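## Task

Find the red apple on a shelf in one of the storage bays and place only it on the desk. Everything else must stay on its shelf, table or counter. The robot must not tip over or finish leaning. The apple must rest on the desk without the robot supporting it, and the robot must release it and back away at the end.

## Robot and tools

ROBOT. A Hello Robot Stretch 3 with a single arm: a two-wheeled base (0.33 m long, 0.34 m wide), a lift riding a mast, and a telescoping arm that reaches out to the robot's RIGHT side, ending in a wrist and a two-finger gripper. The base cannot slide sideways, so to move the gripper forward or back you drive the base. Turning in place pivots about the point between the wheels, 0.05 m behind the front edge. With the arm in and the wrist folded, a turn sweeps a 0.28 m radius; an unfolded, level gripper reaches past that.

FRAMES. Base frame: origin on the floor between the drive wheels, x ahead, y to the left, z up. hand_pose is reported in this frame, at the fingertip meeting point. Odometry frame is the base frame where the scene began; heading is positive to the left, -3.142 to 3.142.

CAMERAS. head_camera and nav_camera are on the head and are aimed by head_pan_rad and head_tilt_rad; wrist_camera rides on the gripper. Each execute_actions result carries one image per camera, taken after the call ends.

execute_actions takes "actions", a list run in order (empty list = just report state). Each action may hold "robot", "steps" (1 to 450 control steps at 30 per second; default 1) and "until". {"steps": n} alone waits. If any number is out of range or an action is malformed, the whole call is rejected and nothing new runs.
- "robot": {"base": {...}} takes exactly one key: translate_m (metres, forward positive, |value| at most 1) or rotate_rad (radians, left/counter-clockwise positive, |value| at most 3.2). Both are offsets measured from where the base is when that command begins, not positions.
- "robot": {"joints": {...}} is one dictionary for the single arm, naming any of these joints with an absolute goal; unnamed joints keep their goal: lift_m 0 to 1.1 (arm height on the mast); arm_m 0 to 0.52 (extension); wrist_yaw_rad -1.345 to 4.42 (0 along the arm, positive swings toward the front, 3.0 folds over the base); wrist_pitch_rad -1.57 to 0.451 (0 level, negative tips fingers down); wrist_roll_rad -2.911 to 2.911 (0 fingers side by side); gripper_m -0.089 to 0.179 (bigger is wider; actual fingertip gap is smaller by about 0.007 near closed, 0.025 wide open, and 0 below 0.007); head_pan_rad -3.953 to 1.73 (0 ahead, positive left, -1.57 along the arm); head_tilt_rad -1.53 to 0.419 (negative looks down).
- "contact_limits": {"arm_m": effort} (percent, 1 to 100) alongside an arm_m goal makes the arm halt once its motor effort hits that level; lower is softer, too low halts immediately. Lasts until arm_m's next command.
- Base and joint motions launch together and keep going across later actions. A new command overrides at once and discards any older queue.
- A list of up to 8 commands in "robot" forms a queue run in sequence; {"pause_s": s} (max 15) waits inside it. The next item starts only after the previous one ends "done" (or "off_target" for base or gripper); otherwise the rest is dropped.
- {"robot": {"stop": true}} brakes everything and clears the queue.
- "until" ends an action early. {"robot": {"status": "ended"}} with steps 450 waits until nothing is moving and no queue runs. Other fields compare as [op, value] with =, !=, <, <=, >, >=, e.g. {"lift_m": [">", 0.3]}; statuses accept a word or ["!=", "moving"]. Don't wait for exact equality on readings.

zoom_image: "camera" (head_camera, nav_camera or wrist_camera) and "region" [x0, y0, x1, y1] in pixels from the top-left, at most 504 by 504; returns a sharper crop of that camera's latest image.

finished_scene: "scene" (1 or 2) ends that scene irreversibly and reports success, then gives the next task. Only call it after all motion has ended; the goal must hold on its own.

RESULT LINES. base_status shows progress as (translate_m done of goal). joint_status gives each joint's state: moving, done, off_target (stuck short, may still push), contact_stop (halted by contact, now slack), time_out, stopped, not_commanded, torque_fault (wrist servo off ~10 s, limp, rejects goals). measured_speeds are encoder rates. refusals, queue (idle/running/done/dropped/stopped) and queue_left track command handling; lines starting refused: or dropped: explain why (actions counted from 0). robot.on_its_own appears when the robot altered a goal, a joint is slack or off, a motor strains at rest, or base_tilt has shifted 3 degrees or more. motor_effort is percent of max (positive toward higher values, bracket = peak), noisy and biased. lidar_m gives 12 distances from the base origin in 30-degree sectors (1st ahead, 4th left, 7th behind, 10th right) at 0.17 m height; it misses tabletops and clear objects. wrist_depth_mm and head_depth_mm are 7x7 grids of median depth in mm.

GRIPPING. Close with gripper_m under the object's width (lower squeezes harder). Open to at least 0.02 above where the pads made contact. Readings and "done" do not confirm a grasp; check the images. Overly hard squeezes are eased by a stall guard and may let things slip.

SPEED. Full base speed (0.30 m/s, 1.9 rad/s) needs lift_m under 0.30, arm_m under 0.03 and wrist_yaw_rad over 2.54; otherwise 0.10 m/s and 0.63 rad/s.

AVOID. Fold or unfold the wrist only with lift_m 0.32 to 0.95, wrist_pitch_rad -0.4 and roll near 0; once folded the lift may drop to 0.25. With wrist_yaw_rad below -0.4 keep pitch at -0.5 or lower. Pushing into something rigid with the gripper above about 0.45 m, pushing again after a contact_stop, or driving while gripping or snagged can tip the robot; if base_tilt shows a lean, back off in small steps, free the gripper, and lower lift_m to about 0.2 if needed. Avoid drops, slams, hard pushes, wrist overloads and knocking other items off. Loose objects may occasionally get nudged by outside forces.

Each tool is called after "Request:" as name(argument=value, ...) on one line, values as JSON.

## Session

Request:
execute_actions(actions=[])

Scene clock: 0.00 s.
robot.base_odometry: x=+0.000 y=+0.000 heading=+0.000 (m, m, rad; robot's odometry frame)
robot.turned_by_wheels: +0.000 (rad since the last result)
robot.turned_by_imu: +0.000 (rad since the last result)
robot.base_tilt: forward=-0.4 right=+1.5 (deg)
robot.lidar_m: 0.79 0.70 0.71 0.85 1.18 1.27 1.30 2.42 1.47 0.90 0.79 0.79
robot.head_depth_mm: 898 896 883 869 834 823 816 / 979 983 982 965 964 951 939 / 916 924 933 934 945 953 961 / 835 846 850 855 863 869 877 / 772 776 781 786 794 797 804 / 714 718 728 727 735 736 740 / 667 669 673 678 682 684 690
robot.base_status: not_commanded
robot.joint_positions: lift_m=+0.328 arm_m=+0.003 wrist_yaw_rad=+2.827 wrist_pitch_rad=-0.540 wrist_roll_rad=-0.020 gripper_m=+0.037 head_pan_rad=-0.019 head_tilt_rad=-0.022
robot.joint_goals: lift_m=+0.328 arm_m=+0.003 wrist_yaw_rad=+2.827 wrist_pitch_rad=-0.540 wrist_roll_rad=-0.020 gripper_m=+0.037 head_pan_rad=-0.019 head_tilt_rad=-0.022
robot.joint_status: lift_m=not_commanded arm_m=not_commanded wrist_yaw_rad=not_commanded wrist_pitch_rad=not_commanded wrist_roll_rad=not_commanded gripper_m=not_commanded head_pan_rad=not_commanded head_tilt_rad=not_commanded
robot.measured_speeds: translate_m=+0.000 rotate_rad=+0.000 lift_m=+0.000 arm_m=+0.000 wrist_yaw_rad=+0.000 wrist_pitch_rad=+0.000 wrist_roll_rad=+0.000 head_pan_rad=+0.000 head_tilt_rad=+0.000
robot: refusals=0 queue=idle queue_left=0
robot.motor_effort: left_wheel=-1 right_wheel=+0 lift_m=+18 arm_m=-1 wrist_yaw_rad=+0 wrist_pitch_rad=+8 wrist_roll_rad=+0 gripper_m=+0 head_pan_rad=-1 head_tilt_rad=+2 (%)
robot.hand_pose: x=+0.0429 y=+0.0496 z=+0.3143 quat_wxyz=(+0.293, +0.696, +0.083, +0.651) (m; robot's base frame)
robot.wrist_depth_mm: - - 958 792 669 589 520 / - - - 883 763 642 565 / - 932 922 885 783 693 601 / 732 749 750 748 732 710 641 / 594 - 597 603 622 609 605 / 513 498 - 506 511 517 507 / 467 - - 448 436 451 457
pictures: head_camera (sideways: a quarter turn clockwise sets it upright), nav_camera (sideways: a quarter turn counterclockwise sets it upright), wrist_camera
Images, in order (width x height): head_camera 896x504, nav_camera 672x504, wrist_camera 644x364.

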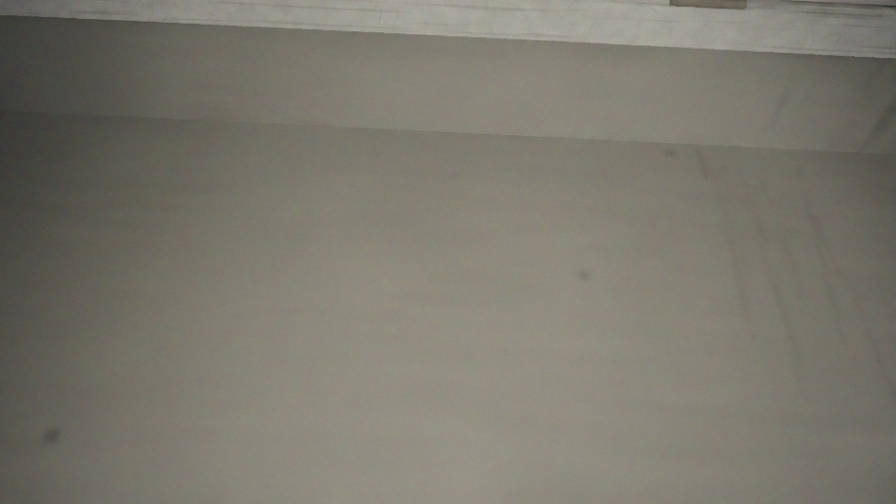

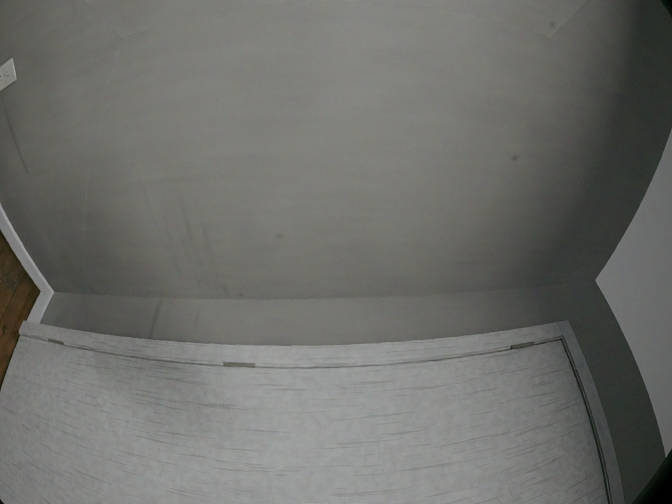

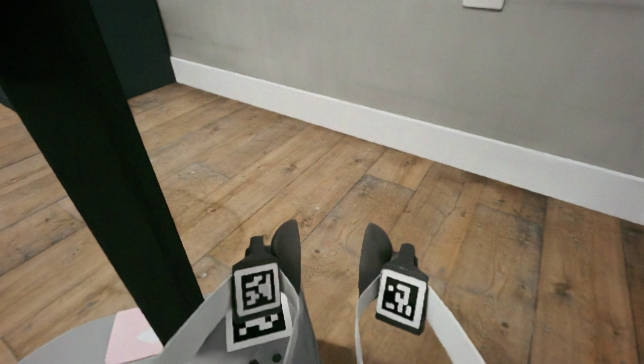

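Request:
execute_actions(actions=[{"robot":{"base":{"rotate_rad":-2.35},"joints":{"head_pan_rad":-0.9,"head_tilt_rad":-0.5,"lift_m":0.27}},"steps":450,"until":{"robot":{"status":"ended"}}}])

Scene clock: 10.07 s.
robot.base_odometry: x=+0.000 y=+0.000 heading=-2.350 (m, m, rad; robot's odometry frame)
robot.turned_by_wheels: -2.350 (rad since the last result)
robot.turned_by_imu: -2.356 (rad since the last result)
robot.base_tilt: forward=-0.5 right=+1.5 (deg)
robot.lidar_m: 2.32 1.06 0.80 0.79 0.84 0.72 0.71 0.75 1.10 1.97 1.28 2.31
robot.head_depth_mm: 1041 1120 1232 1421 1679 1614 1323 / 1124 1195 1276 1366 1507 1575 1334 / 1235 1324 1419 1524 1658 1605 1320 / 2277 2448 2637 2682 1974 1608 1319 / 2087 2268 2456 2639 2049 1604 1317 / 1940 2108 2313 2455 2039 1595 1311 / 2001 2255 3496 2667 2016 1590 1314
robot.base_status: done (rotate_rad -2.3499 of -2.3500)
robot.joint_positions: lift_m=+0.270 arm_m=+0.003 wrist_yaw_rad=+2.827 wrist_pitch_rad=-0.540 wrist_roll_rad=-0.020 gripper_m=+0.037 head_pan_rad=-0.893 head_tilt_rad=-0.494
robot.joint_goals: lift_m=+0.270 arm_m=+0.003 wrist_yaw_rad=+2.827 wrist_pitch_rad=-0.540 wrist_roll_rad=-0.020 gripper_m=+0.037 head_pan_rad=-0.900 head_tilt_rad=-0.500
robot.joint_status: lift_m=done arm_m=not_commanded wrist_yaw_rad=not_commanded wrist_pitch_rad=not_commanded wrist_roll_rad=not_commanded gripper_m=not_commanded head_pan_rad=done head_tilt_rad=done
robot.measured_speeds: translate_m=+0.000 rotate_rad=+0.000 lift_m=+0.000 arm_m=+0.000 wrist_yaw_rad=+0.000 wrist_pitch_rad=+0.000 wrist_roll_rad=+0.000 head_pan_rad=+0.000 head_tilt_rad=+0.000
robot: refusals=0 queue=done queue_left=0
robot.motor_effort: left_wheel=+1(10) right_wheel=-3(7) lift_m=+17(19) arm_m=-1(1) wrist_yaw_rad=+0(1) wrist_pitch_rad=+8(8) wrist_roll_rad=+0(0) gripper_m=+0(0) head_pan_rad=-3(50) head_tilt_rad=-3(30) (%)
robot.hand_pose: x=+0.0429 y=+0.0495 z=+0.2564 quat_wxyz=(+0.293, +0.696, +0.083, +0.650) (m; robot's base frame)
robot.wrist_depth_mm: - 718 748 763 856 893 917 / - 797 833 862 925 980 - / - 803 814 813 815 817 815 / 643 643 635 639 659 633 642 / 525 - 530 529 522 529 527 / 464 - - 449 453 452 453 / - - - 398 382 395 392
pictures: head_camera (sideways: a quarter turn clockwise sets it upright), nav_camera (sideways: a quarter turn counterclockwise sets it upright), wrist_camera
Images, in order (width x height): head_camera 896x504, nav_camera 672x504, wrist_camera 644x364.

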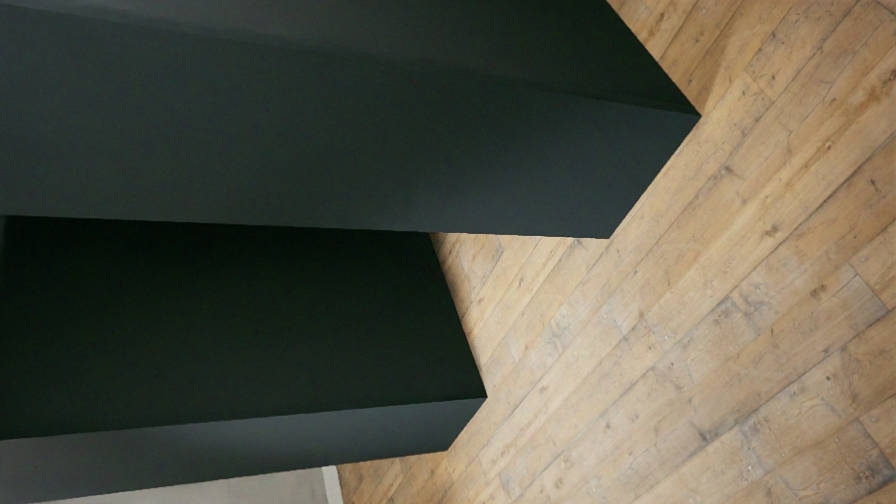

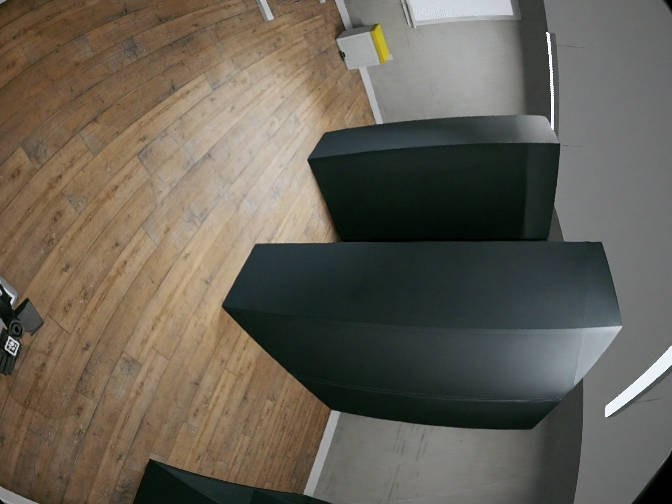

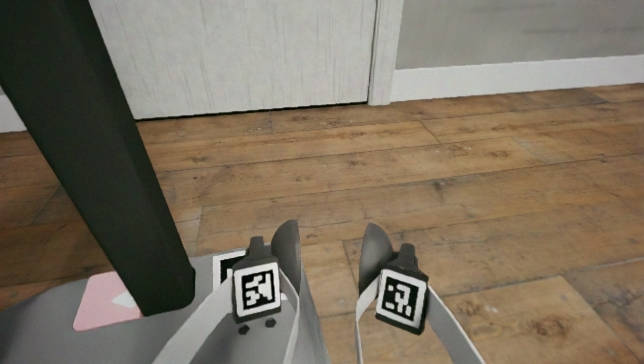

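Request:
execute_actions(actions=[{"robot":[{"base":{"rotate_rad":-1.5},"joints":{"head_pan_rad":-0.8}},{"base":{"translate_m":0.8}},{"base":{"rotate_rad":-0.22}}],"steps":450,"until":{"robot":{"status":"ended"}}}])

Scene clock: 31.87 s.
robot.base_odometry: x=-0.608 y=+0.520 heading=+2.214 (m, m, rad; robot's odometry frame)
robot.turned_by_wheels: -1.720 (rad since the last result)
robot.turned_by_imu: -1.724 (rad since the last result)
robot.base_tilt: forward=-0.5 right=+1.5 (deg)
robot.lidar_m: 1.23 0.81 0.62 1.00 2.37 1.67 1.57 1.25 0.88 0.84 0.48 0.50
robot.head_depth_mm: 441 496 566 658 786 982 1133 / 392 434 486 553 642 765 946 / 378 409 445 488 547 624 742 / 967 1055 1071 682 1083 922 781 / 1073 1172 1108 682 1206 947 1180 / 1144 1230 1092 805 1207 1013 1241 / 1061 1133 1086 1294 1243 1451 1302
robot.base_status: done (rotate_rad -0.2199 of -0.2200)
robot.joint_positions: lift_m=+0.270 arm_m=+0.003 wrist_yaw_rad=+2.827 wrist_pitch_rad=-0.541 wrist_roll_rad=-0.020 gripper_m=+0.037 head_pan_rad=-0.807 head_tilt_rad=-0.495
robot.joint_goals: lift_m=+0.270 arm_m=+0.003 wrist_yaw_rad=+2.827 wrist_pitch_rad=-0.541 wrist_roll_rad=-0.020 gripper_m=+0.037 head_pan_rad=-0.800 head_tilt_rad=-0.500
robot.joint_status: lift_m=done arm_m=not_commanded wrist_yaw_rad=not_commanded wrist_pitch_rad=not_commanded wrist_roll_rad=not_commanded gripper_m=not_commanded head_pan_rad=done head_tilt_rad=done
robot.measured_speeds: translate_m=+0.000 rotate_rad=+0.000 lift_m=+0.000 arm_m=+0.000 wrist_yaw_rad=+0.000 wrist_pitch_rad=+0.000 wrist_roll_rad=+0.000 head_pan_rad=+0.000 head_tilt_rad=+0.000
robot: refusals=0 queue=done queue_left=0
robot.motor_effort: left_wheel=+1(9) right_wheel=-3(8) lift_m=+17(16) arm_m=-1(1) wrist_yaw_rad=+0(0) wrist_pitch_rad=+8(8) wrist_roll_rad=+0(0) gripper_m=-1(0) head_pan_rad=+4(15) head_tilt_rad=-2(1) (%)
robot.hand_pose: x=+0.0429 y=+0.0495 z=+0.2563 quat_wxyz=(+0.293, +0.696, +0.083, +0.650) (m; robot's base frame)
robot.wrist_depth_mm: - - - 839 624 686 773 / - - - 959 697 778 868 / - 800 822 812 758 826 836 / 647 654 647 643 636 656 625 / 519 - 541 526 533 531 531 / 466 - - 452 453 444 452 / - - - 391 380 390 390
pictures: head_camera (sideways: a quarter turn clockwise sets it upright), nav_camera (sideways: a quarter turn counterclockwise sets it upright), wrist_camera
Images, in order (width x height): head_camera 896x504, nav_camera 672x504, wrist_camera 644x364.

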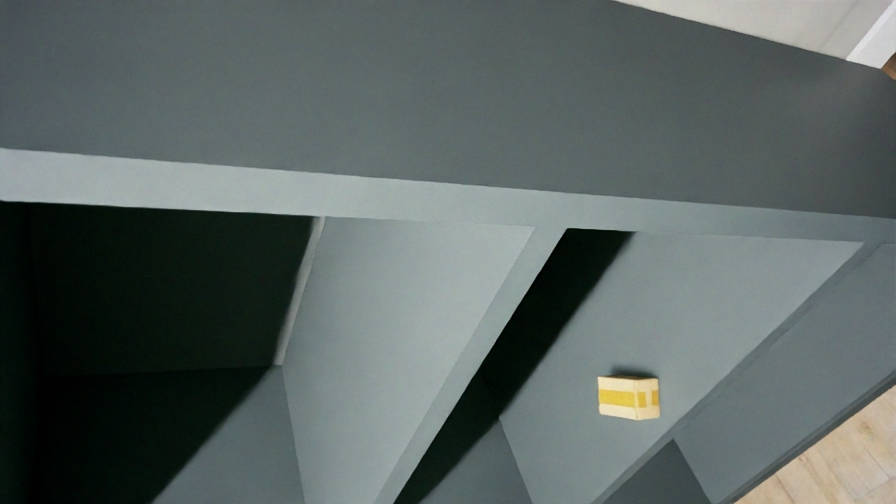

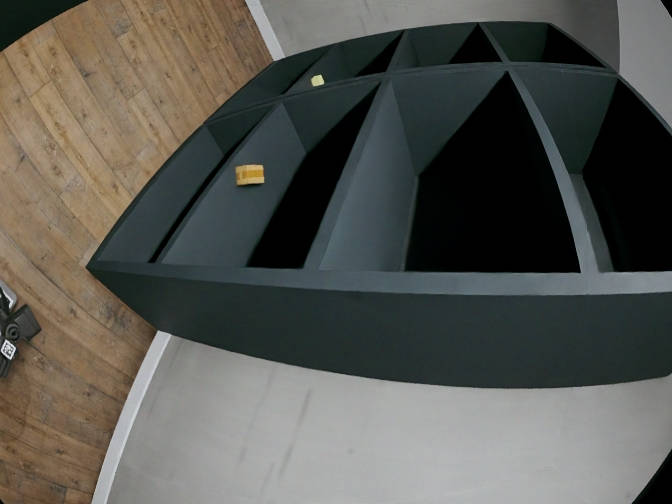

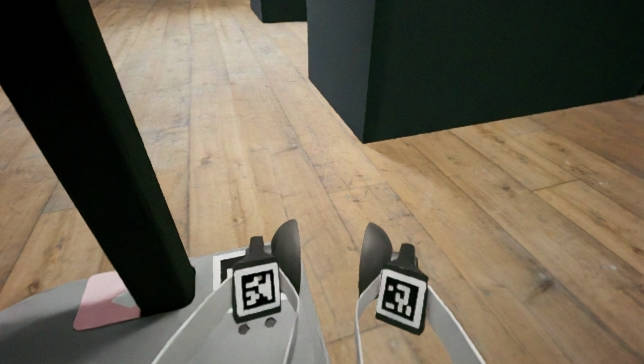

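Request:
execute_actions(actions=[{"robot":[{"base":{"translate_m":-0.15}},{"base":{"rotate_rad":1.571},"joints":{"head_pan_rad":-2.0}},{"base":{"translate_m":0.8}},{"base":{"translate_m":0.8}}],"steps":450,"until":{"robot":{"status":"ended"}}}])

Scene clock: 55.50 s.
robot.base_odometry: x=-1.798 y=-0.559 heading=-2.499 (m, m, rad; robot's odometry frame)
robot.turned_by_wheels: +1.571 (rad since the last result)
robot.turned_by_imu: +1.570 (rad since the last result)
robot.base_tilt: forward=-0.5 right=+1.5 (deg)
robot.lidar_m: 1.83 1.46 1.22 1.54 1.57 2.03 1.99 0.69 1.37 1.63 0.48 0.48
robot.head_depth_mm: 1247 1359 1152 1489 1224 1025 1253 / 1193 1315 1248 1563 1277 1485 1288 / 1148 1253 1336 1495 1665 1536 1323 / 1887 2033 1596 1779 1829 1611 1319 / 1870 2005 2226 2394 2046 1608 1320 / 1876 2020 2187 2371 2045 1600 1302 / 1805 1926 2085 2276 2043 1587 1316
robot.base_status: done (translate_m +0.8000 of +0.8000)
robot.joint_positions: lift_m=+0.270 arm_m=+0.003 wrist_yaw_rad=+2.827 wrist_pitch_rad=-0.541 wrist_roll_rad=-0.020 gripper_m=+0.037 head_pan_rad=-1.993 head_tilt_rad=-0.495
robot.joint_goals: lift_m=+0.270 arm_m=+0.003 wrist_yaw_rad=+2.827 wrist_pitch_rad=-0.541 wrist_roll_rad=-0.020 gripper_m=+0.037 head_pan_rad=-2.000 head_tilt_rad=-0.500
robot.joint_status: lift_m=done arm_m=not_commanded wrist_yaw_rad=not_commanded wrist_pitch_rad=not_commanded wrist_roll_rad=not_commanded gripper_m=not_commanded head_pan_rad=done head_tilt_rad=done
robot.measured_speeds: translate_m=+0.000 rotate_rad=+0.000 lift_m=+0.000 arm_m=+0.000 wrist_yaw_rad=+0.000 wrist_pitch_rad=+0.000 wrist_roll_rad=+0.000 head_pan_rad=+0.000 head_tilt_rad=+0.000
robot: refusals=0 queue=done queue_left=0
robot.motor_effort: left_wheel=-2(7) right_wheel=+2(9) lift_m=+17(17) arm_m=-2(2) wrist_yaw_rad=+0(0) wrist_pitch_rad=+8(8) wrist_roll_rad=+0(0) gripper_m=+0(0) head_pan_rad=-4(48) head_tilt_rad=-3(1) (%)
robot.hand_pose: x=+0.0429 y=+0.0494 z=+0.2563 quat_wxyz=(+0.293, +0.696, +0.083, +0.650) (m; robot's base frame)
robot.wrist_depth_mm: - - - - - - - / - - - - - - - / - 798 806 830 799 828 797 / 647 657 656 640 646 641 638 / 527 - 543 533 528 524 524 / 464 - - 444 455 451 451 / - - - 402 383 396 392
pictures: head_camera (sideways: a quarter turn clockwise sets it upright), nav_camera (sideways: a quarter turn counterclockwise sets it upright), wrist_camera
Images, in order (width x height): head_camera 896x504, nav_camera 672x504, wrist_camera 644x364.

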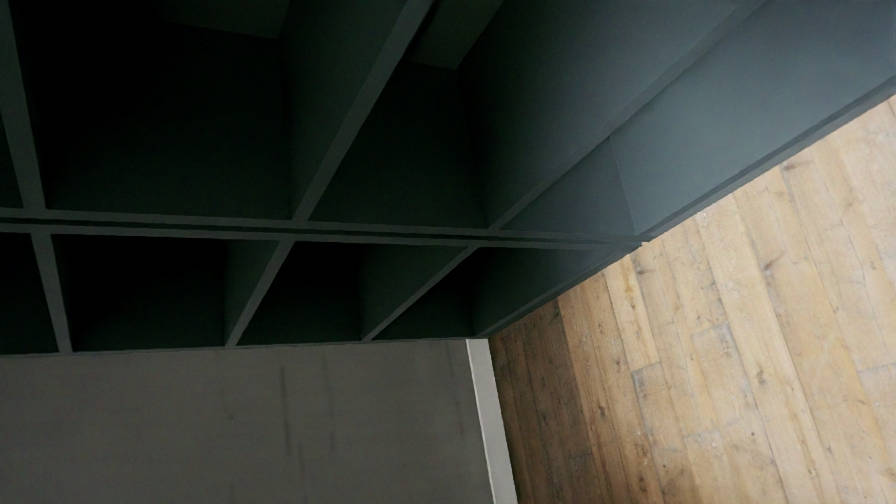

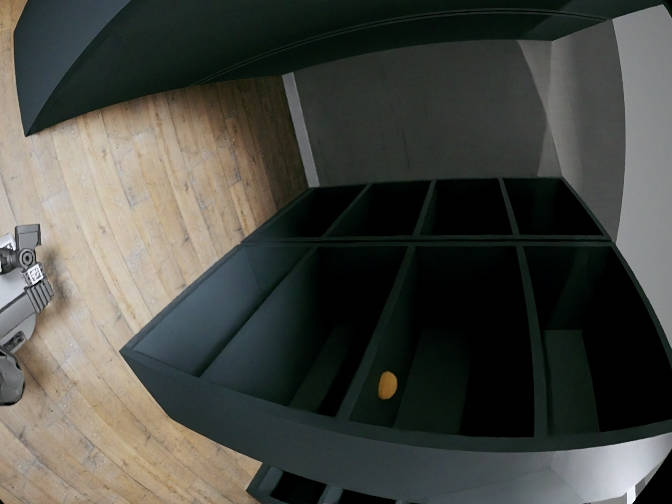

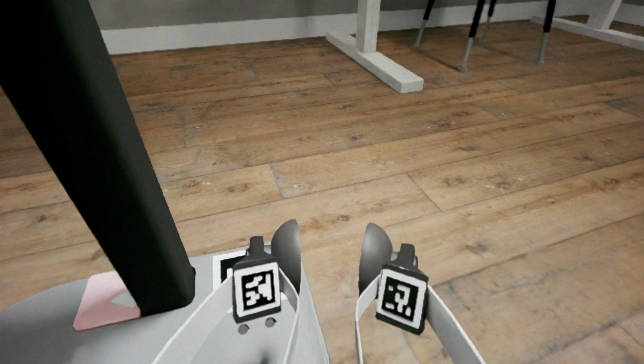

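Request:
execute_actions(actions=[{"robot":[{"base":{"translate_m":1.0}},{"base":{"translate_m":0.3}}],"steps":450,"until":{"robot":{"status":"ended"}}}])

Scene clock: 69.80 s.
robot.base_odometry: x=-2.839 y=-1.338 heading=-2.499 (m, m, rad; robot's odometry frame)
robot.turned_by_wheels: +0.000 (rad since the last result)
robot.turned_by_imu: -0.002 (rad since the last result)
robot.base_tilt: forward=-0.5 right=+1.5 (deg)
robot.lidar_m: 0.56 0.57 1.27 0.95 1.65 2.17 1.90 0.58 1.25 2.13 1.58 1.09
robot.head_depth_mm: 1162 1262 1149 839 1226 963 1192 / 1114 1227 1138 1468 1223 1055 1251 / 1072 1170 1234 1409 1278 1511 1286 / 1095 1177 1290 1409 1579 1571 1326 / 1797 1944 2151 2295 2013 1600 1309 / 1785 1922 2089 2271 2035 1598 1313 / 1735 1861 2016 2171 2021 1600 1309
robot.base_status: done (translate_m +0.3000 of +0.3000)
robot.joint_positions: lift_m=+0.270 arm_m=+0.003 wrist_yaw_rad=+2.827 wrist_pitch_rad=-0.541 wrist_roll_rad=-0.020 gripper_m=+0.037 head_pan_rad=-1.993 head_tilt_rad=-0.495
robot.joint_goals: lift_m=+0.270 arm_m=+0.003 wrist_yaw_rad=+2.827 wrist_pitch_rad=-0.541 wrist_roll_rad=-0.020 gripper_m=+0.037 head_pan_rad=-2.000 head_tilt_rad=-0.500
robot.joint_status: lift_m=done arm_m=not_commanded wrist_yaw_rad=not_commanded wrist_pitch_rad=not_commanded wrist_roll_rad=not_commanded gripper_m=not_commanded head_pan_rad=done head_tilt_rad=done
robot.measured_speeds: translate_m=+0.000 rotate_rad=+0.000 lift_m=+0.000 arm_m=+0.000 wrist_yaw_rad=+0.000 wrist_pitch_rad=+0.000 wrist_roll_rad=+0.000 head_pan_rad=+0.000 head_tilt_rad=+0.000
robot: refusals=0 queue=done queue_left=0
robot.motor_effort: left_wheel=-2(5) right_wheel=+2(8) lift_m=+17(17) arm_m=-2(1) wrist_yaw_rad=+0(0) wrist_pitch_rad=+8(8) wrist_roll_rad=+0(1) gripper_m=+0(0) head_pan_rad=-4(4) head_tilt_rad=-3(2) (%)
robot.hand_pose: x=+0.0429 y=+0.0494 z=+0.2562 quat_wxyz=(+0.293, +0.696, +0.083, +0.650) (m; robot's base frame)
robot.wrist_depth_mm: - - - - - - 453 / - - - - - 954 474 / - 806 824 792 808 628 484 / 639 644 639 639 639 614 501 / 537 - 532 536 526 529 504 / 463 - - 452 446 453 453 / - - - 401 389 397 389
pictures: head_camera (sideways: a quarter turn clockwise sets it upright), nav_camera (sideways: a quarter turn counterclockwise sets it upright), wrist_camera
Images, in order (width x height): head_camera 896x504, nav_camera 672x504, wrist_camera 644x364.

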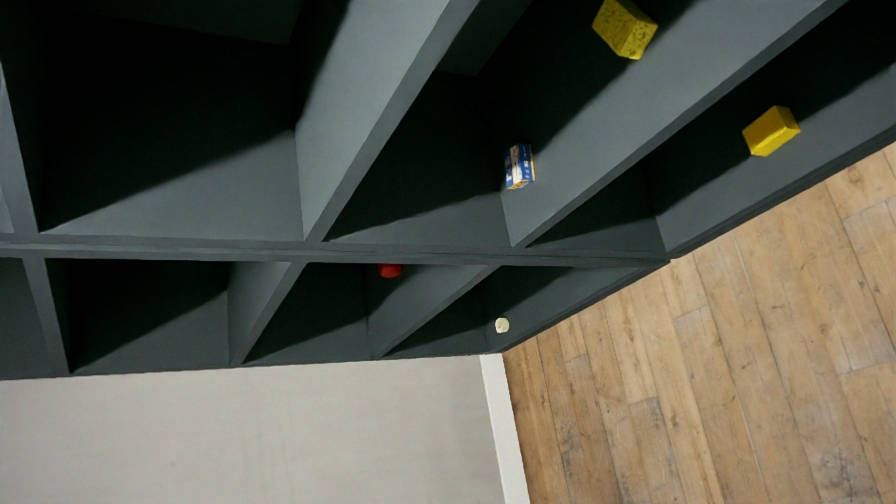

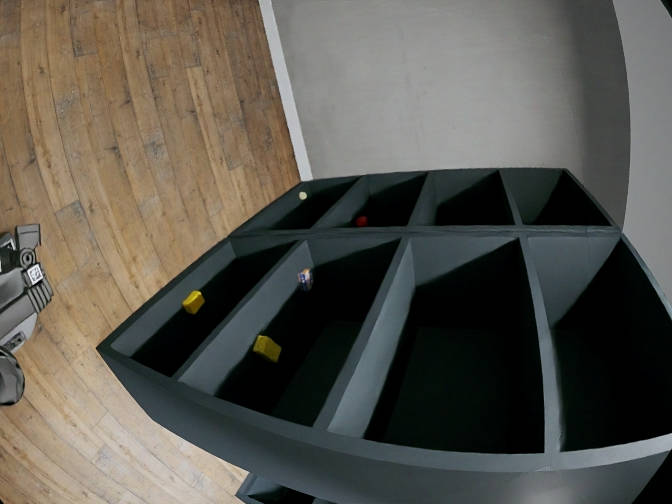

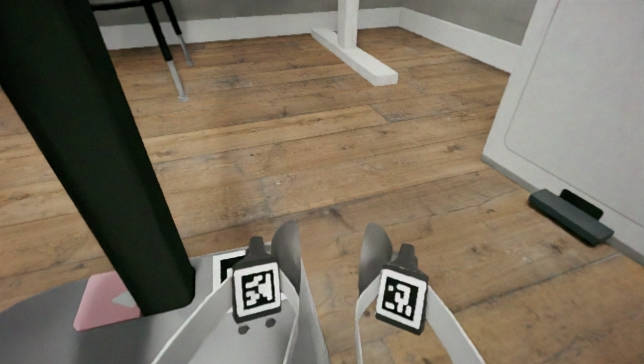

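Request:
execute_actions(actions=[{"robot":[{"base":{"translate_m":0.13}},{"base":{"rotate_rad":-1.56},"joints":{"head_pan_rad":-1.3,"head_tilt_rad":-0.9}},{"base":{"translate_m":1.0}},{"base":{"translate_m":0.5}},{"joints":{"lift_m":0.6,"wrist_pitch_rad":-0.4,"wrist_roll_rad":0}},{"joints":{"wrist_yaw_rad":0,"gripper_m":0.15,"wrist_pitch_rad":-0.35}}],"steps":450,"until":{"robot":{"status":"ended"}}},{"steps":450,"until":{"robot":{"status":"ended"}}}])

Scene clock: 97.80 s.
robot.base_odometry: x=-3.855 y=-0.225 heading=+2.225 (m, m, rad; robot's odometry frame)
robot.turned_by_wheels: -1.560 (rad since the last result)
robot.turned_by_imu: -1.566 (rad since the last result)
robot.base_tilt: forward=-0.4 right=+1.4 (deg)
robot.lidar_m: 0.64 0.65 0.87 0.96 0.99 1.31 1.66 1.32 0.63 0.83 0.87 0.67
robot.head_depth_mm: 767 576 1111 974 1264 1202 1147 / 769 595 1135 978 1319 1243 - / 774 619 1154 974 1345 1251 1125 / 771 621 1174 1001 1350 1251 1111 / 770 647 1172 1029 1356 1260 1114 / 774 1054 1150 1057 1371 1258 1115 / 775 891 1013 1067 1276 1254 1113
robot.base_status: done (translate_m +0.5000 of +0.5000)
robot.joint_positions: lift_m=+0.600 arm_m=+0.003 wrist_yaw_rad=+0.003 wrist_pitch_rad=-0.371 wrist_roll_rad=-0.003 gripper_m=+0.150 head_pan_rad=-1.307 head_tilt_rad=-0.889
robot.joint_goals: lift_m=+0.600 arm_m=+0.003 wrist_yaw_rad=+0.000 wrist_pitch_rad=-0.350 wrist_roll_rad=+0.000 gripper_m=+0.150 head_pan_rad=-1.300 head_tilt_rad=-0.900
robot.joint_status: lift_m=done arm_m=not_commanded wrist_yaw_rad=done wrist_pitch_rad=done wrist_roll_rad=done gripper_m=done head_pan_rad=done head_tilt_rad=done
robot.measured_speeds: translate_m=+0.000 rotate_rad=+0.000 lift_m=+0.000 arm_m=+0.000 wrist_yaw_rad=+0.000 wrist_pitch_rad=+0.000 wrist_roll_rad=+0.000 head_pan_rad=+0.000 head_tilt_rad=+0.000
robot: refusals=0 queue=done queue_left=0
robot.motor_effort: left_wheel=+1(9) right_wheel=-3(8) lift_m=+20(21) arm_m=-2(2) wrist_yaw_rad=-1(1) wrist_pitch_rad=+12(13) wrist_roll_rad=+1(3) gripper_m=+0(83) head_pan_rad=+3(45) head_tilt_rad=-5(29) (%)
robot.hand_pose: x=-0.0209 y=-0.3778 z=+0.6233 quat_wxyz=(+0.697, +0.132, -0.693, -0.130) (m; robot's base frame)
robot.wrist_depth_mm: 681 720 708 703 695 375 308 / 726 777 766 760 733 377 327 / 644 540 622 643 583 372 359 / 442 436 443 437 439 395 391 / 724 943 965 948 650 430 - / 719 - 864 874 763 - 867 / 681 727 733 726 701 534 724
pictures: head_camera (sideways: a quarter turn clockwise sets it upright), nav_camera (sideways: a quarter turn counterclockwise sets it upright), wrist_camera
Images, in order (width x height): head_camera 896x504, nav_camera 672x504, wrist_camera 644x364.

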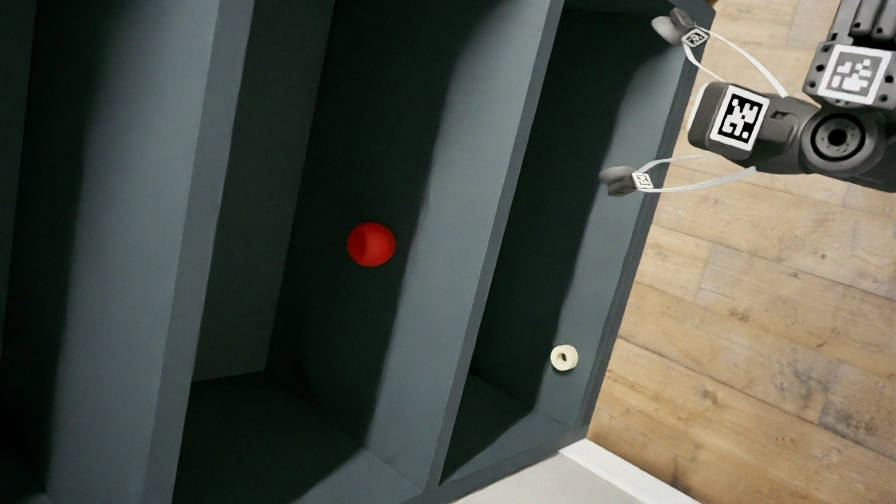

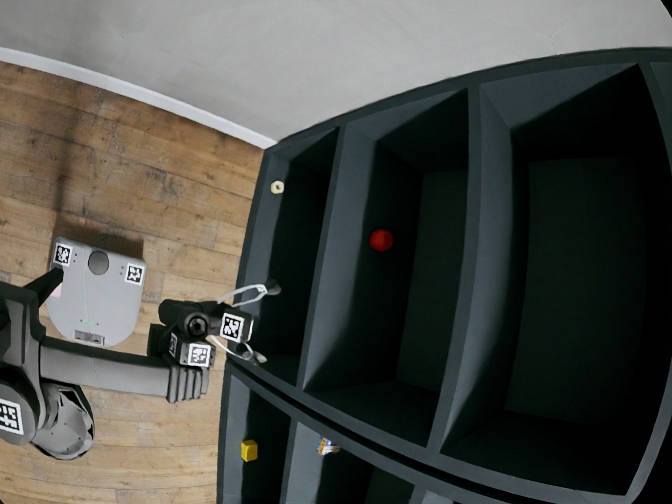

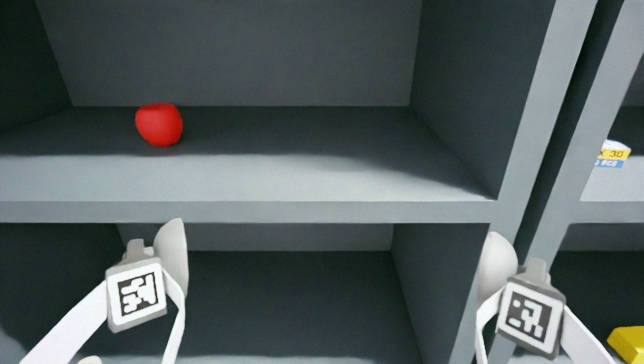

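Request:
execute_actions(actions=[{"robot":{"base":{"translate_m":0.26},"joints":{"lift_m":0.59,"wrist_pitch_rad":-0.27,"arm_m":0.22,"head_pan_rad":-1.6}},"steps":450,"until":{"robot":{"status":"ended"}}}])

Scene clock: 112.37 s.
robot.base_odometry: x=-4.013 y=-0.019 heading=+2.225 (m, m, rad; robot's odometry frame)
robot.turned_by_wheels: +0.000 (rad since the last result)
robot.turned_by_imu: -0.002 (rad since the last result)
robot.base_tilt: forward=-0.4 right=+1.5 (deg)
robot.lidar_m: 0.38 0.39 0.52 0.97 1.00 1.33 1.81 1.51 0.76 1.02 0.56 0.40
robot.head_depth_mm: 768 595 1141 978 1310 1248 1130 / 770 595 1146 979 - 1235 1111 / 770 596 1140 999 - 1252 1114 / 772 597 1144 980 1322 1255 1107 / 772 598 1145 980 1347 1243 1111 / 773 597 1142 976 1300 1251 1115 / 774 598 922 928 1018 1089 1060
robot.base_status: done (translate_m +0.2600 of +0.2600)
robot.joint_positions: lift_m=+0.590 arm_m=+0.220 wrist_yaw_rad=+0.001 wrist_pitch_rad=-0.291 wrist_roll_rad=-0.003 gripper_m=+0.150 head_pan_rad=-1.593 head_tilt_rad=-0.889
robot.joint_goals: lift_m=+0.590 arm_m=+0.220 wrist_yaw_rad=+0.000 wrist_pitch_rad=-0.270 wrist_roll_rad=+0.000 gripper_m=+0.150 head_pan_rad=-1.600 head_tilt_rad=-0.900
robot.joint_status: lift_m=done arm_m=done wrist_yaw_rad=done wrist_pitch_rad=done wrist_roll_rad=done gripper_m=done head_pan_rad=done head_tilt_rad=done
robot.measured_speeds: translate_m=+0.000 rotate_rad=+0.000 lift_m=+0.000 arm_m=+0.000 wrist_yaw_rad=+0.000 wrist_pitch_rad=+0.000 wrist_roll_rad=+0.000 head_pan_rad=+0.000 head_tilt_rad=+0.000
robot: refusals=0 queue=done queue_left=0
robot.motor_effort: left_wheel=+1(7) right_wheel=-3(3) lift_m=+16(21) arm_m=+3(4) wrist_yaw_rad=-1(1) wrist_pitch_rad=+12(14) wrist_roll_rad=+1(1) gripper_m=+0(0) head_pan_rad=-4(30) head_tilt_rad=-5(5) (%)
robot.hand_pose: x=-0.0212 y=-0.6032 z=+0.6322 quat_wxyz=(+0.701, +0.103, -0.698, -0.102) (m; robot's base frame)
robot.wrist_depth_mm: 446 508 508 498 505 512 508 / 443 531 527 545 540 545 519 / 450 562 583 574 569 576 528 / 439 506 513 511 510 515 494 / 371 391 369 334 370 375 375 / 289 - 293 292 293 - 295 / 243 236 237 240 239 230 246
pictures: head_camera (sideways: a quarter turn clockwise sets it upright), nav_camera (sideways: a quarter turn counterclockwise sets it upright), wrist_camera
Images, in order (width x height): head_camera 896x504, nav_camera 672x504, wrist_camera 644x364.

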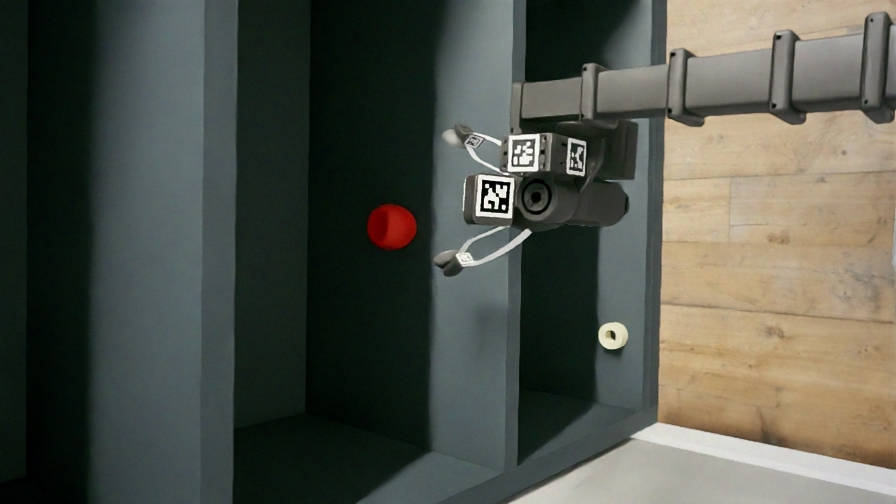

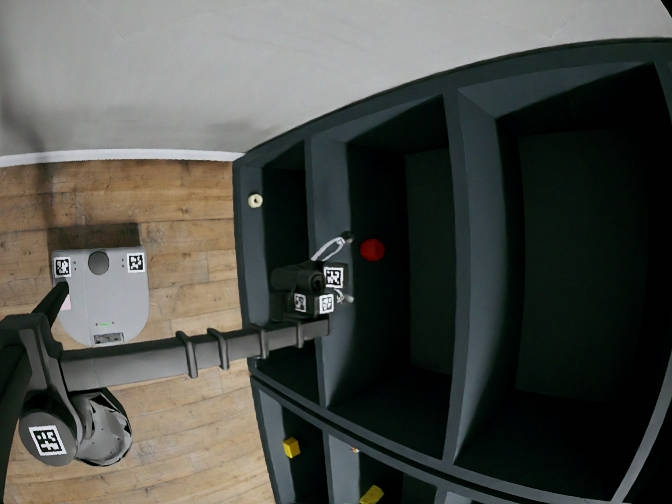

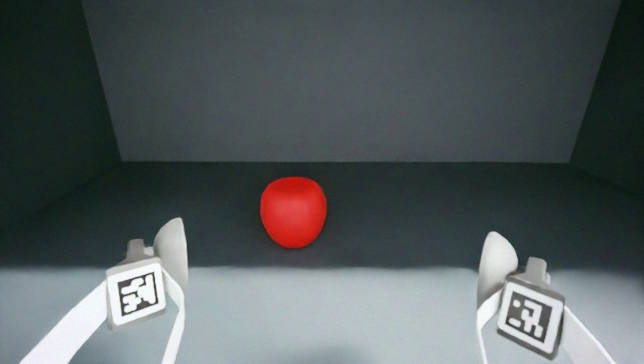

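Request:
execute_actions(actions=[{"robot":{"base":{"translate_m":0.038},"joints":{"lift_m":0.512,"arm_m":0.30}},"steps":450,"until":{"robot":{"status":"ended"}}}])

Scene clock: 120.77 s.
robot.base_odometry: x=-4.036 y=+0.011 heading=+2.225 (m, m, rad; robot's odometry frame)
robot.turned_by_wheels: +0.000 (rad since the last result)
robot.turned_by_imu: -0.001 (rad since the last result)
robot.base_tilt: forward=-0.4 right=+1.5 (deg)
robot.lidar_m: 0.34 0.35 0.47 0.98 1.00 1.33 1.85 0.84 0.79 1.02 0.51 0.36
robot.head_depth_mm: 767 594 1141 974 1324 1241 1107 / 770 595 1143 976 1302 1248 - / 770 597 1140 1006 1296 1247 1109 / 771 597 1143 985 1320 1252 1112 / 772 598 1141 978 1350 1260 1112 / 773 598 1113 982 1212 1232 1112 / 739 598 812 872 974 984 991
robot.base_status: done (translate_m +0.0380 of +0.0380)
robot.joint_positions: lift_m=+0.512 arm_m=+0.300 wrist_yaw_rad=+0.001 wrist_pitch_rad=-0.291 wrist_roll_rad=-0.003 gripper_m=+0.150 head_pan_rad=-1.593 head_tilt_rad=-0.889
robot.joint_goals: lift_m=+0.512 arm_m=+0.300 wrist_yaw_rad=+0.000 wrist_pitch_rad=-0.270 wrist_roll_rad=+0.000 gripper_m=+0.150 head_pan_rad=-1.600 head_tilt_rad=-0.900
robot.joint_status: lift_m=done arm_m=done wrist_yaw_rad=done wrist_pitch_rad=done wrist_roll_rad=done gripper_m=done head_pan_rad=done head_tilt_rad=done
robot.measured_speeds: translate_m=+0.000 rotate_rad=+0.000 lift_m=+0.000 arm_m=+0.000 wrist_yaw_rad=+0.000 wrist_pitch_rad=+0.000 wrist_roll_rad=+0.000 head_pan_rad=+0.000 head_tilt_rad=+0.000
robot: refusals=0 queue=done queue_left=0
robot.motor_effort: left_wheel=+2(5) right_wheel=-2(5) lift_m=+16(16) arm_m=+3(2) wrist_yaw_rad=+0(1) wrist_pitch_rad=+12(13) wrist_roll_rad=+1(1) gripper_m=+0(0) head_pan_rad=-4(4) head_tilt_rad=-4(5) (%)
robot.hand_pose: x=-0.0212 y=-0.6832 z=+0.5543 quat_wxyz=(+0.701, +0.103, -0.698, -0.102) (m; robot's base frame)
robot.wrist_depth_mm: 400 437 437 438 433 432 436 / 411 475 470 461 465 468 456 / 397 480 478 453 475 483 475 / 312 314 315 213 315 319 316 / 227 241 229 227 229 230 229 / 178 - 180 179 180 - 180 / - 145 147 148 147 143 150
pictures: head_camera (sideways: a quarter turn clockwise sets it upright), nav_camera (sideways: a quarter turn counterclockwise sets it upright), wrist_camera
Images, in order (width x height): head_camera 896x504, nav_camera 672x504, wrist_camera 644x364.

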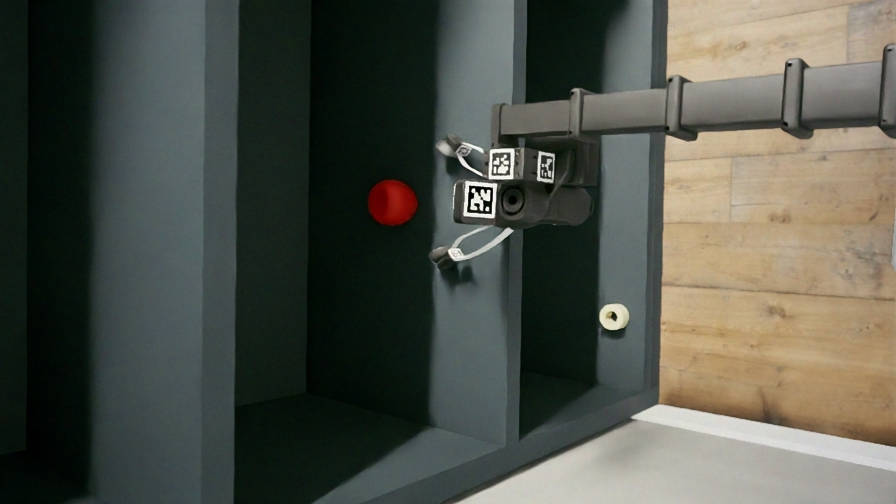

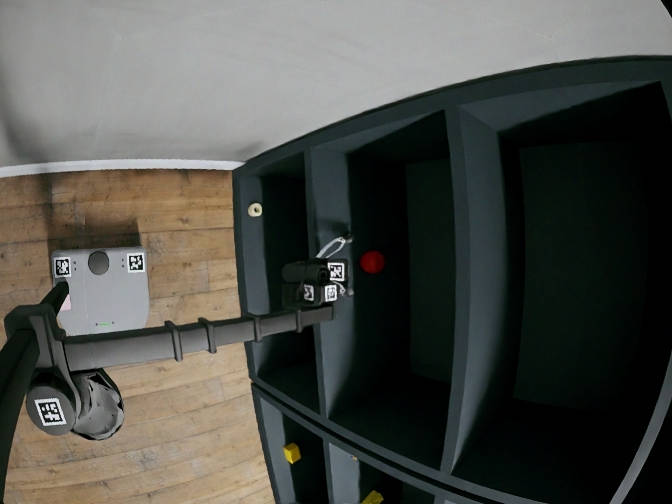

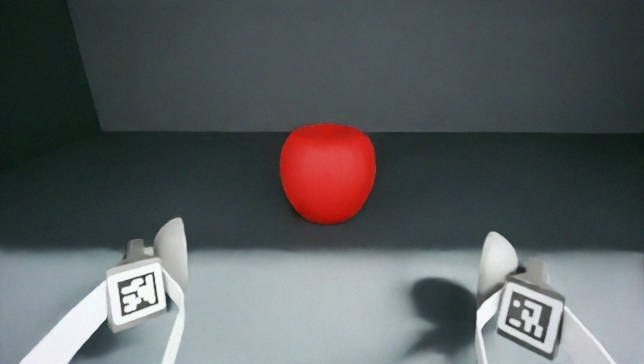

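Request:
execute_actions(actions=[{"robot":[{"joints":{"lift_m":0.52,"arm_m":0.40}},{"joints":{"gripper_m":0.085}}],"steps":450,"until":{"robot":{"status":"ended"}}}])

Scene clock: 133.13 s.
robot.base_odometry: x=-4.036 y=+0.011 heading=+2.225 (m, m, rad; robot's odometry frame)
robot.turned_by_wheels: +0.000 (rad since the last result)
robot.turned_by_imu: -0.001 (rad since the last result)
robot.base_tilt: forward=-0.4 right=+1.5 (deg)
robot.lidar_m: 0.34 0.35 0.47 0.97 1.00 1.33 1.85 0.84 0.79 1.02 0.51 0.36
robot.head_depth_mm: 769 595 1142 977 1318 1247 1116 / 771 596 1144 1004 1341 1249 - / 773 598 1146 - 1318 1248 1117 / 771 597 1136 979 1324 1255 1111 / 773 596 1142 982 1346 1260 1109 / 769 598 1112 979 1213 1231 1112 / 736 597 814 871 975 986 989
robot.base_status: done (translate_m +0.0380 of +0.0380)
robot.joint_positions: lift_m=+0.520 arm_m=+0.400 wrist_yaw_rad=+0.002 wrist_pitch_rad=-0.291 wrist_roll_rad=-0.003 gripper_m=+0.085 head_pan_rad=-1.593 head_tilt_rad=-0.889
robot.joint_goals: lift_m=+0.520 arm_m=+0.400 wrist_yaw_rad=+0.000 wrist_pitch_rad=-0.270 wrist_roll_rad=+0.000 gripper_m=+0.085 head_pan_rad=-1.600 head_tilt_rad=-0.900
robot.joint_status: lift_m=done arm_m=done wrist_yaw_rad=done wrist_pitch_rad=done wrist_roll_rad=done gripper_m=done head_pan_rad=done head_tilt_rad=done
robot.measured_speeds: translate_m=+0.000 rotate_rad=+0.000 lift_m=+0.000 arm_m=+0.000 wrist_yaw_rad=+0.000 wrist_pitch_rad=+0.000 wrist_roll_rad=+0.000 head_pan_rad=+0.000 head_tilt_rad=+0.000
robot: refusals=0 queue=done queue_left=0
robot.motor_effort: left_wheel=+2(2) right_wheel=-4(4) lift_m=+20(20) arm_m=+3(3) wrist_yaw_rad=-1(1) wrist_pitch_rad=+12(12) wrist_roll_rad=+1(1) gripper_m=-1(84) head_pan_rad=-4(4) head_tilt_rad=-4(4) (%)
robot.hand_pose: x=-0.0211 y=-0.7832 z=+0.5621 quat_wxyz=(+0.701, +0.103, -0.698, -0.102) (m; robot's base frame)
robot.wrist_depth_mm: 346 344 346 348 346 343 344 / 364 370 368 367 370 362 366 / 384 394 394 388 387 392 391 / 332 330 334 327 335 335 333 / 242 241 241 120 230 243 242 / 190 190 131 117 125 191 190 / 156 157 156 132 151 157 156
pictures: head_camera (sideways: a quarter turn clockwise sets it upright), nav_camera (sideways: a quarter turn counterclockwise sets it upright), wrist_camera
Images, in order (width x height): head_camera 896x504, nav_camera 672x504, wrist_camera 644x364.

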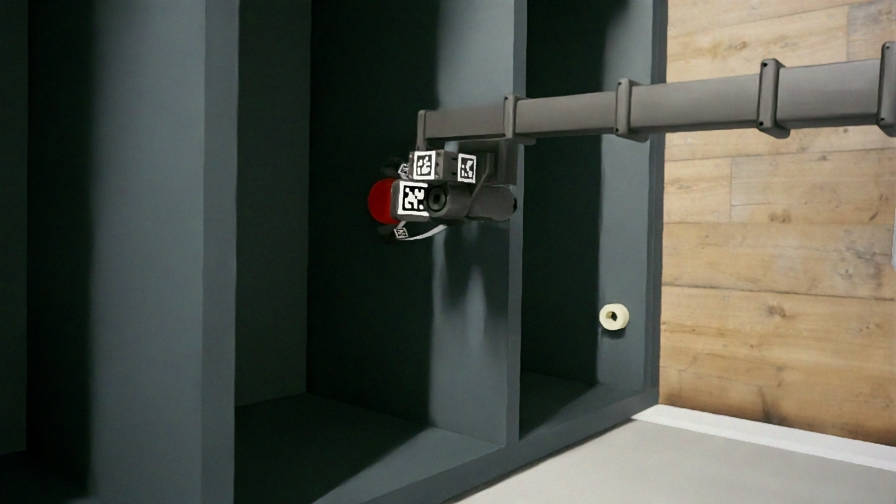

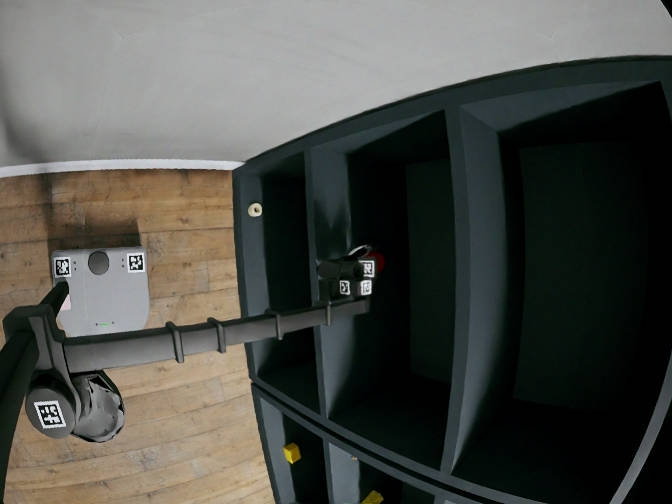

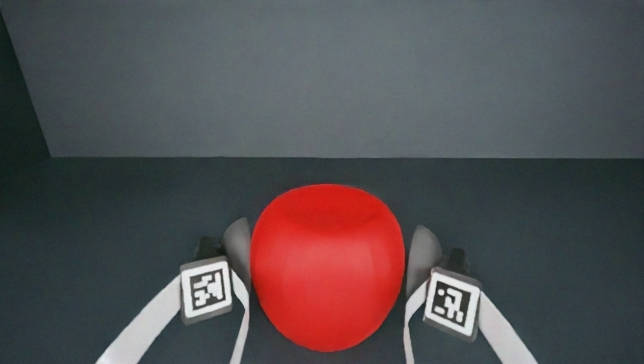

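Request:
execute_actions(actions=[{"robot":[{"joints":{"gripper_m":0.02}},{"joints":{"lift_m":0.55}},{"joints":{"arm_m":0.0}}],"steps":450,"until":{"robot":{"status":"ended"}}}])

Scene clock: 143.37 s.
robot.base_odometry: x=-4.036 y=+0.011 heading=+2.225 (m, m, rad; robot's odometry frame)
robot.turned_by_wheels: +0.000 (rad since the last result)
robot.turned_by_imu: -0.001 (rad since the last result)
robot.base_tilt: forward=-0.5 right=+1.5 (deg)
robot.lidar_m: 0.34 0.35 0.47 0.98 1.00 1.33 1.85 0.84 0.79 1.02 0.51 0.36
robot.head_depth_mm: 769 596 1147 977 1321 1240 1128 / 770 595 1136 976 1322 1241 - / 774 597 1143 982 1320 1249 - / 768 596 1139 979 1311 1253 1116 / 770 599 1146 983 1347 1257 1111 / 773 598 1116 983 1212 1232 1114 / 741 599 810 874 978 985 993
robot.base_status: done (translate_m +0.0380 of +0.0380)
robot.joint_positions: lift_m=+0.550 arm_m=+0.003 wrist_yaw_rad=+0.001 wrist_pitch_rad=-0.300 wrist_roll_rad=-0.003 gripper_m=+0.024 head_pan_rad=-1.593 head_tilt_rad=-0.889
robot.joint_goals: lift_m=+0.550 arm_m=+0.000 wrist_yaw_rad=+0.000 wrist_pitch_rad=-0.270 wrist_roll_rad=+0.000 gripper_m=+0.023 head_pan_rad=-1.600 head_tilt_rad=-0.900
robot.joint_status: lift_m=done arm_m=done wrist_yaw_rad=done wrist_pitch_rad=done wrist_roll_rad=done gripper_m=done head_pan_rad=done head_tilt_rad=done
robot.measured_speeds: translate_m=+0.000 rotate_rad=+0.000 lift_m=+0.000 arm_m=+0.000 wrist_yaw_rad=+0.000 wrist_pitch_rad=+0.000 wrist_roll_rad=+0.000 head_pan_rad=+0.000 head_tilt_rad=+0.000
robot: refusals=0 queue=done queue_left=0
robot.motor_effort: left_wheel=+2(2) right_wheel=-4(4) lift_m=+21(21) arm_m=-5(5) wrist_yaw_rad=+0(2) wrist_pitch_rad=+18(18) wrist_roll_rad=+1(1) gripper_m=-20(94) head_pan_rad=-4(3) head_tilt_rad=-5(4) (%)
robot.hand_pose: x=-0.0213 y=-0.3856 z=+0.5898 quat_wxyz=(+0.700, +0.106, -0.698, -0.106) (m; robot's base frame)
robot.wrist_depth_mm: 389 566 708 719 687 706 586 / 390 566 749 729 752 737 593 / 387 533 634 647 630 633 555 / 371 402 404 396 400 400 403 / 397 530 595 117 252 833 565 / 422 580 124 112 117 827 585 / 438 536 726 122 707 714 606
pictures: head_camera (sideways: a quarter turn clockwise sets it upright), nav_camera (sideways: a quarter turn counterclockwise sets it upright), wrist_camera
Images, in order (width x height): head_camera 896x504, nav_camera 672x504, wrist_camera 644x364.

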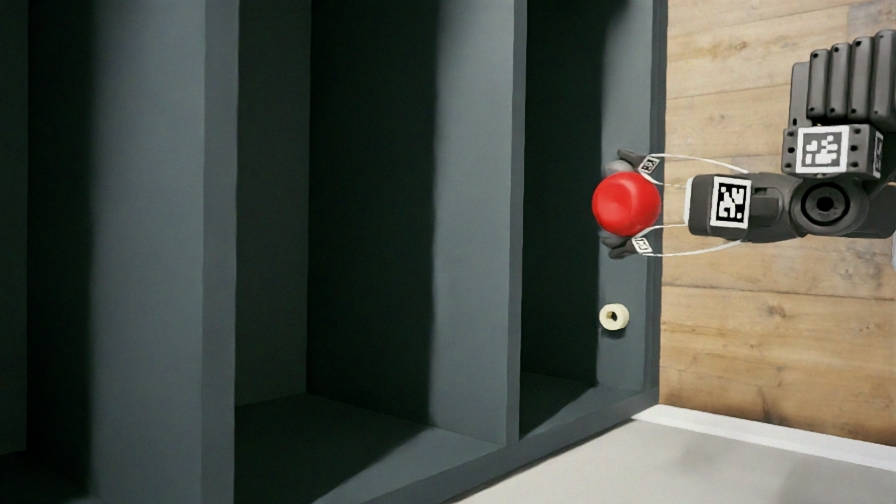

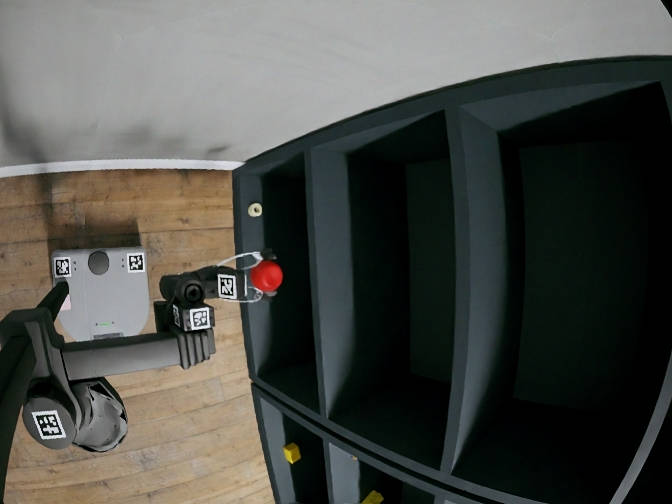

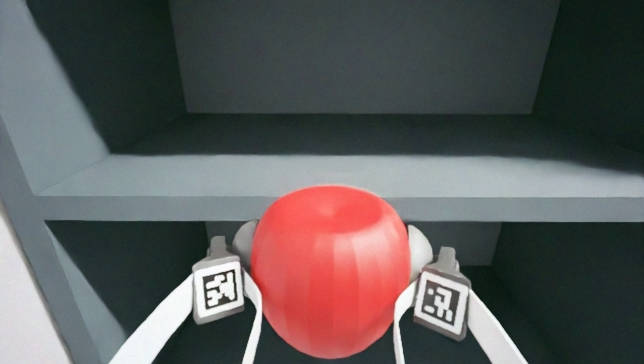

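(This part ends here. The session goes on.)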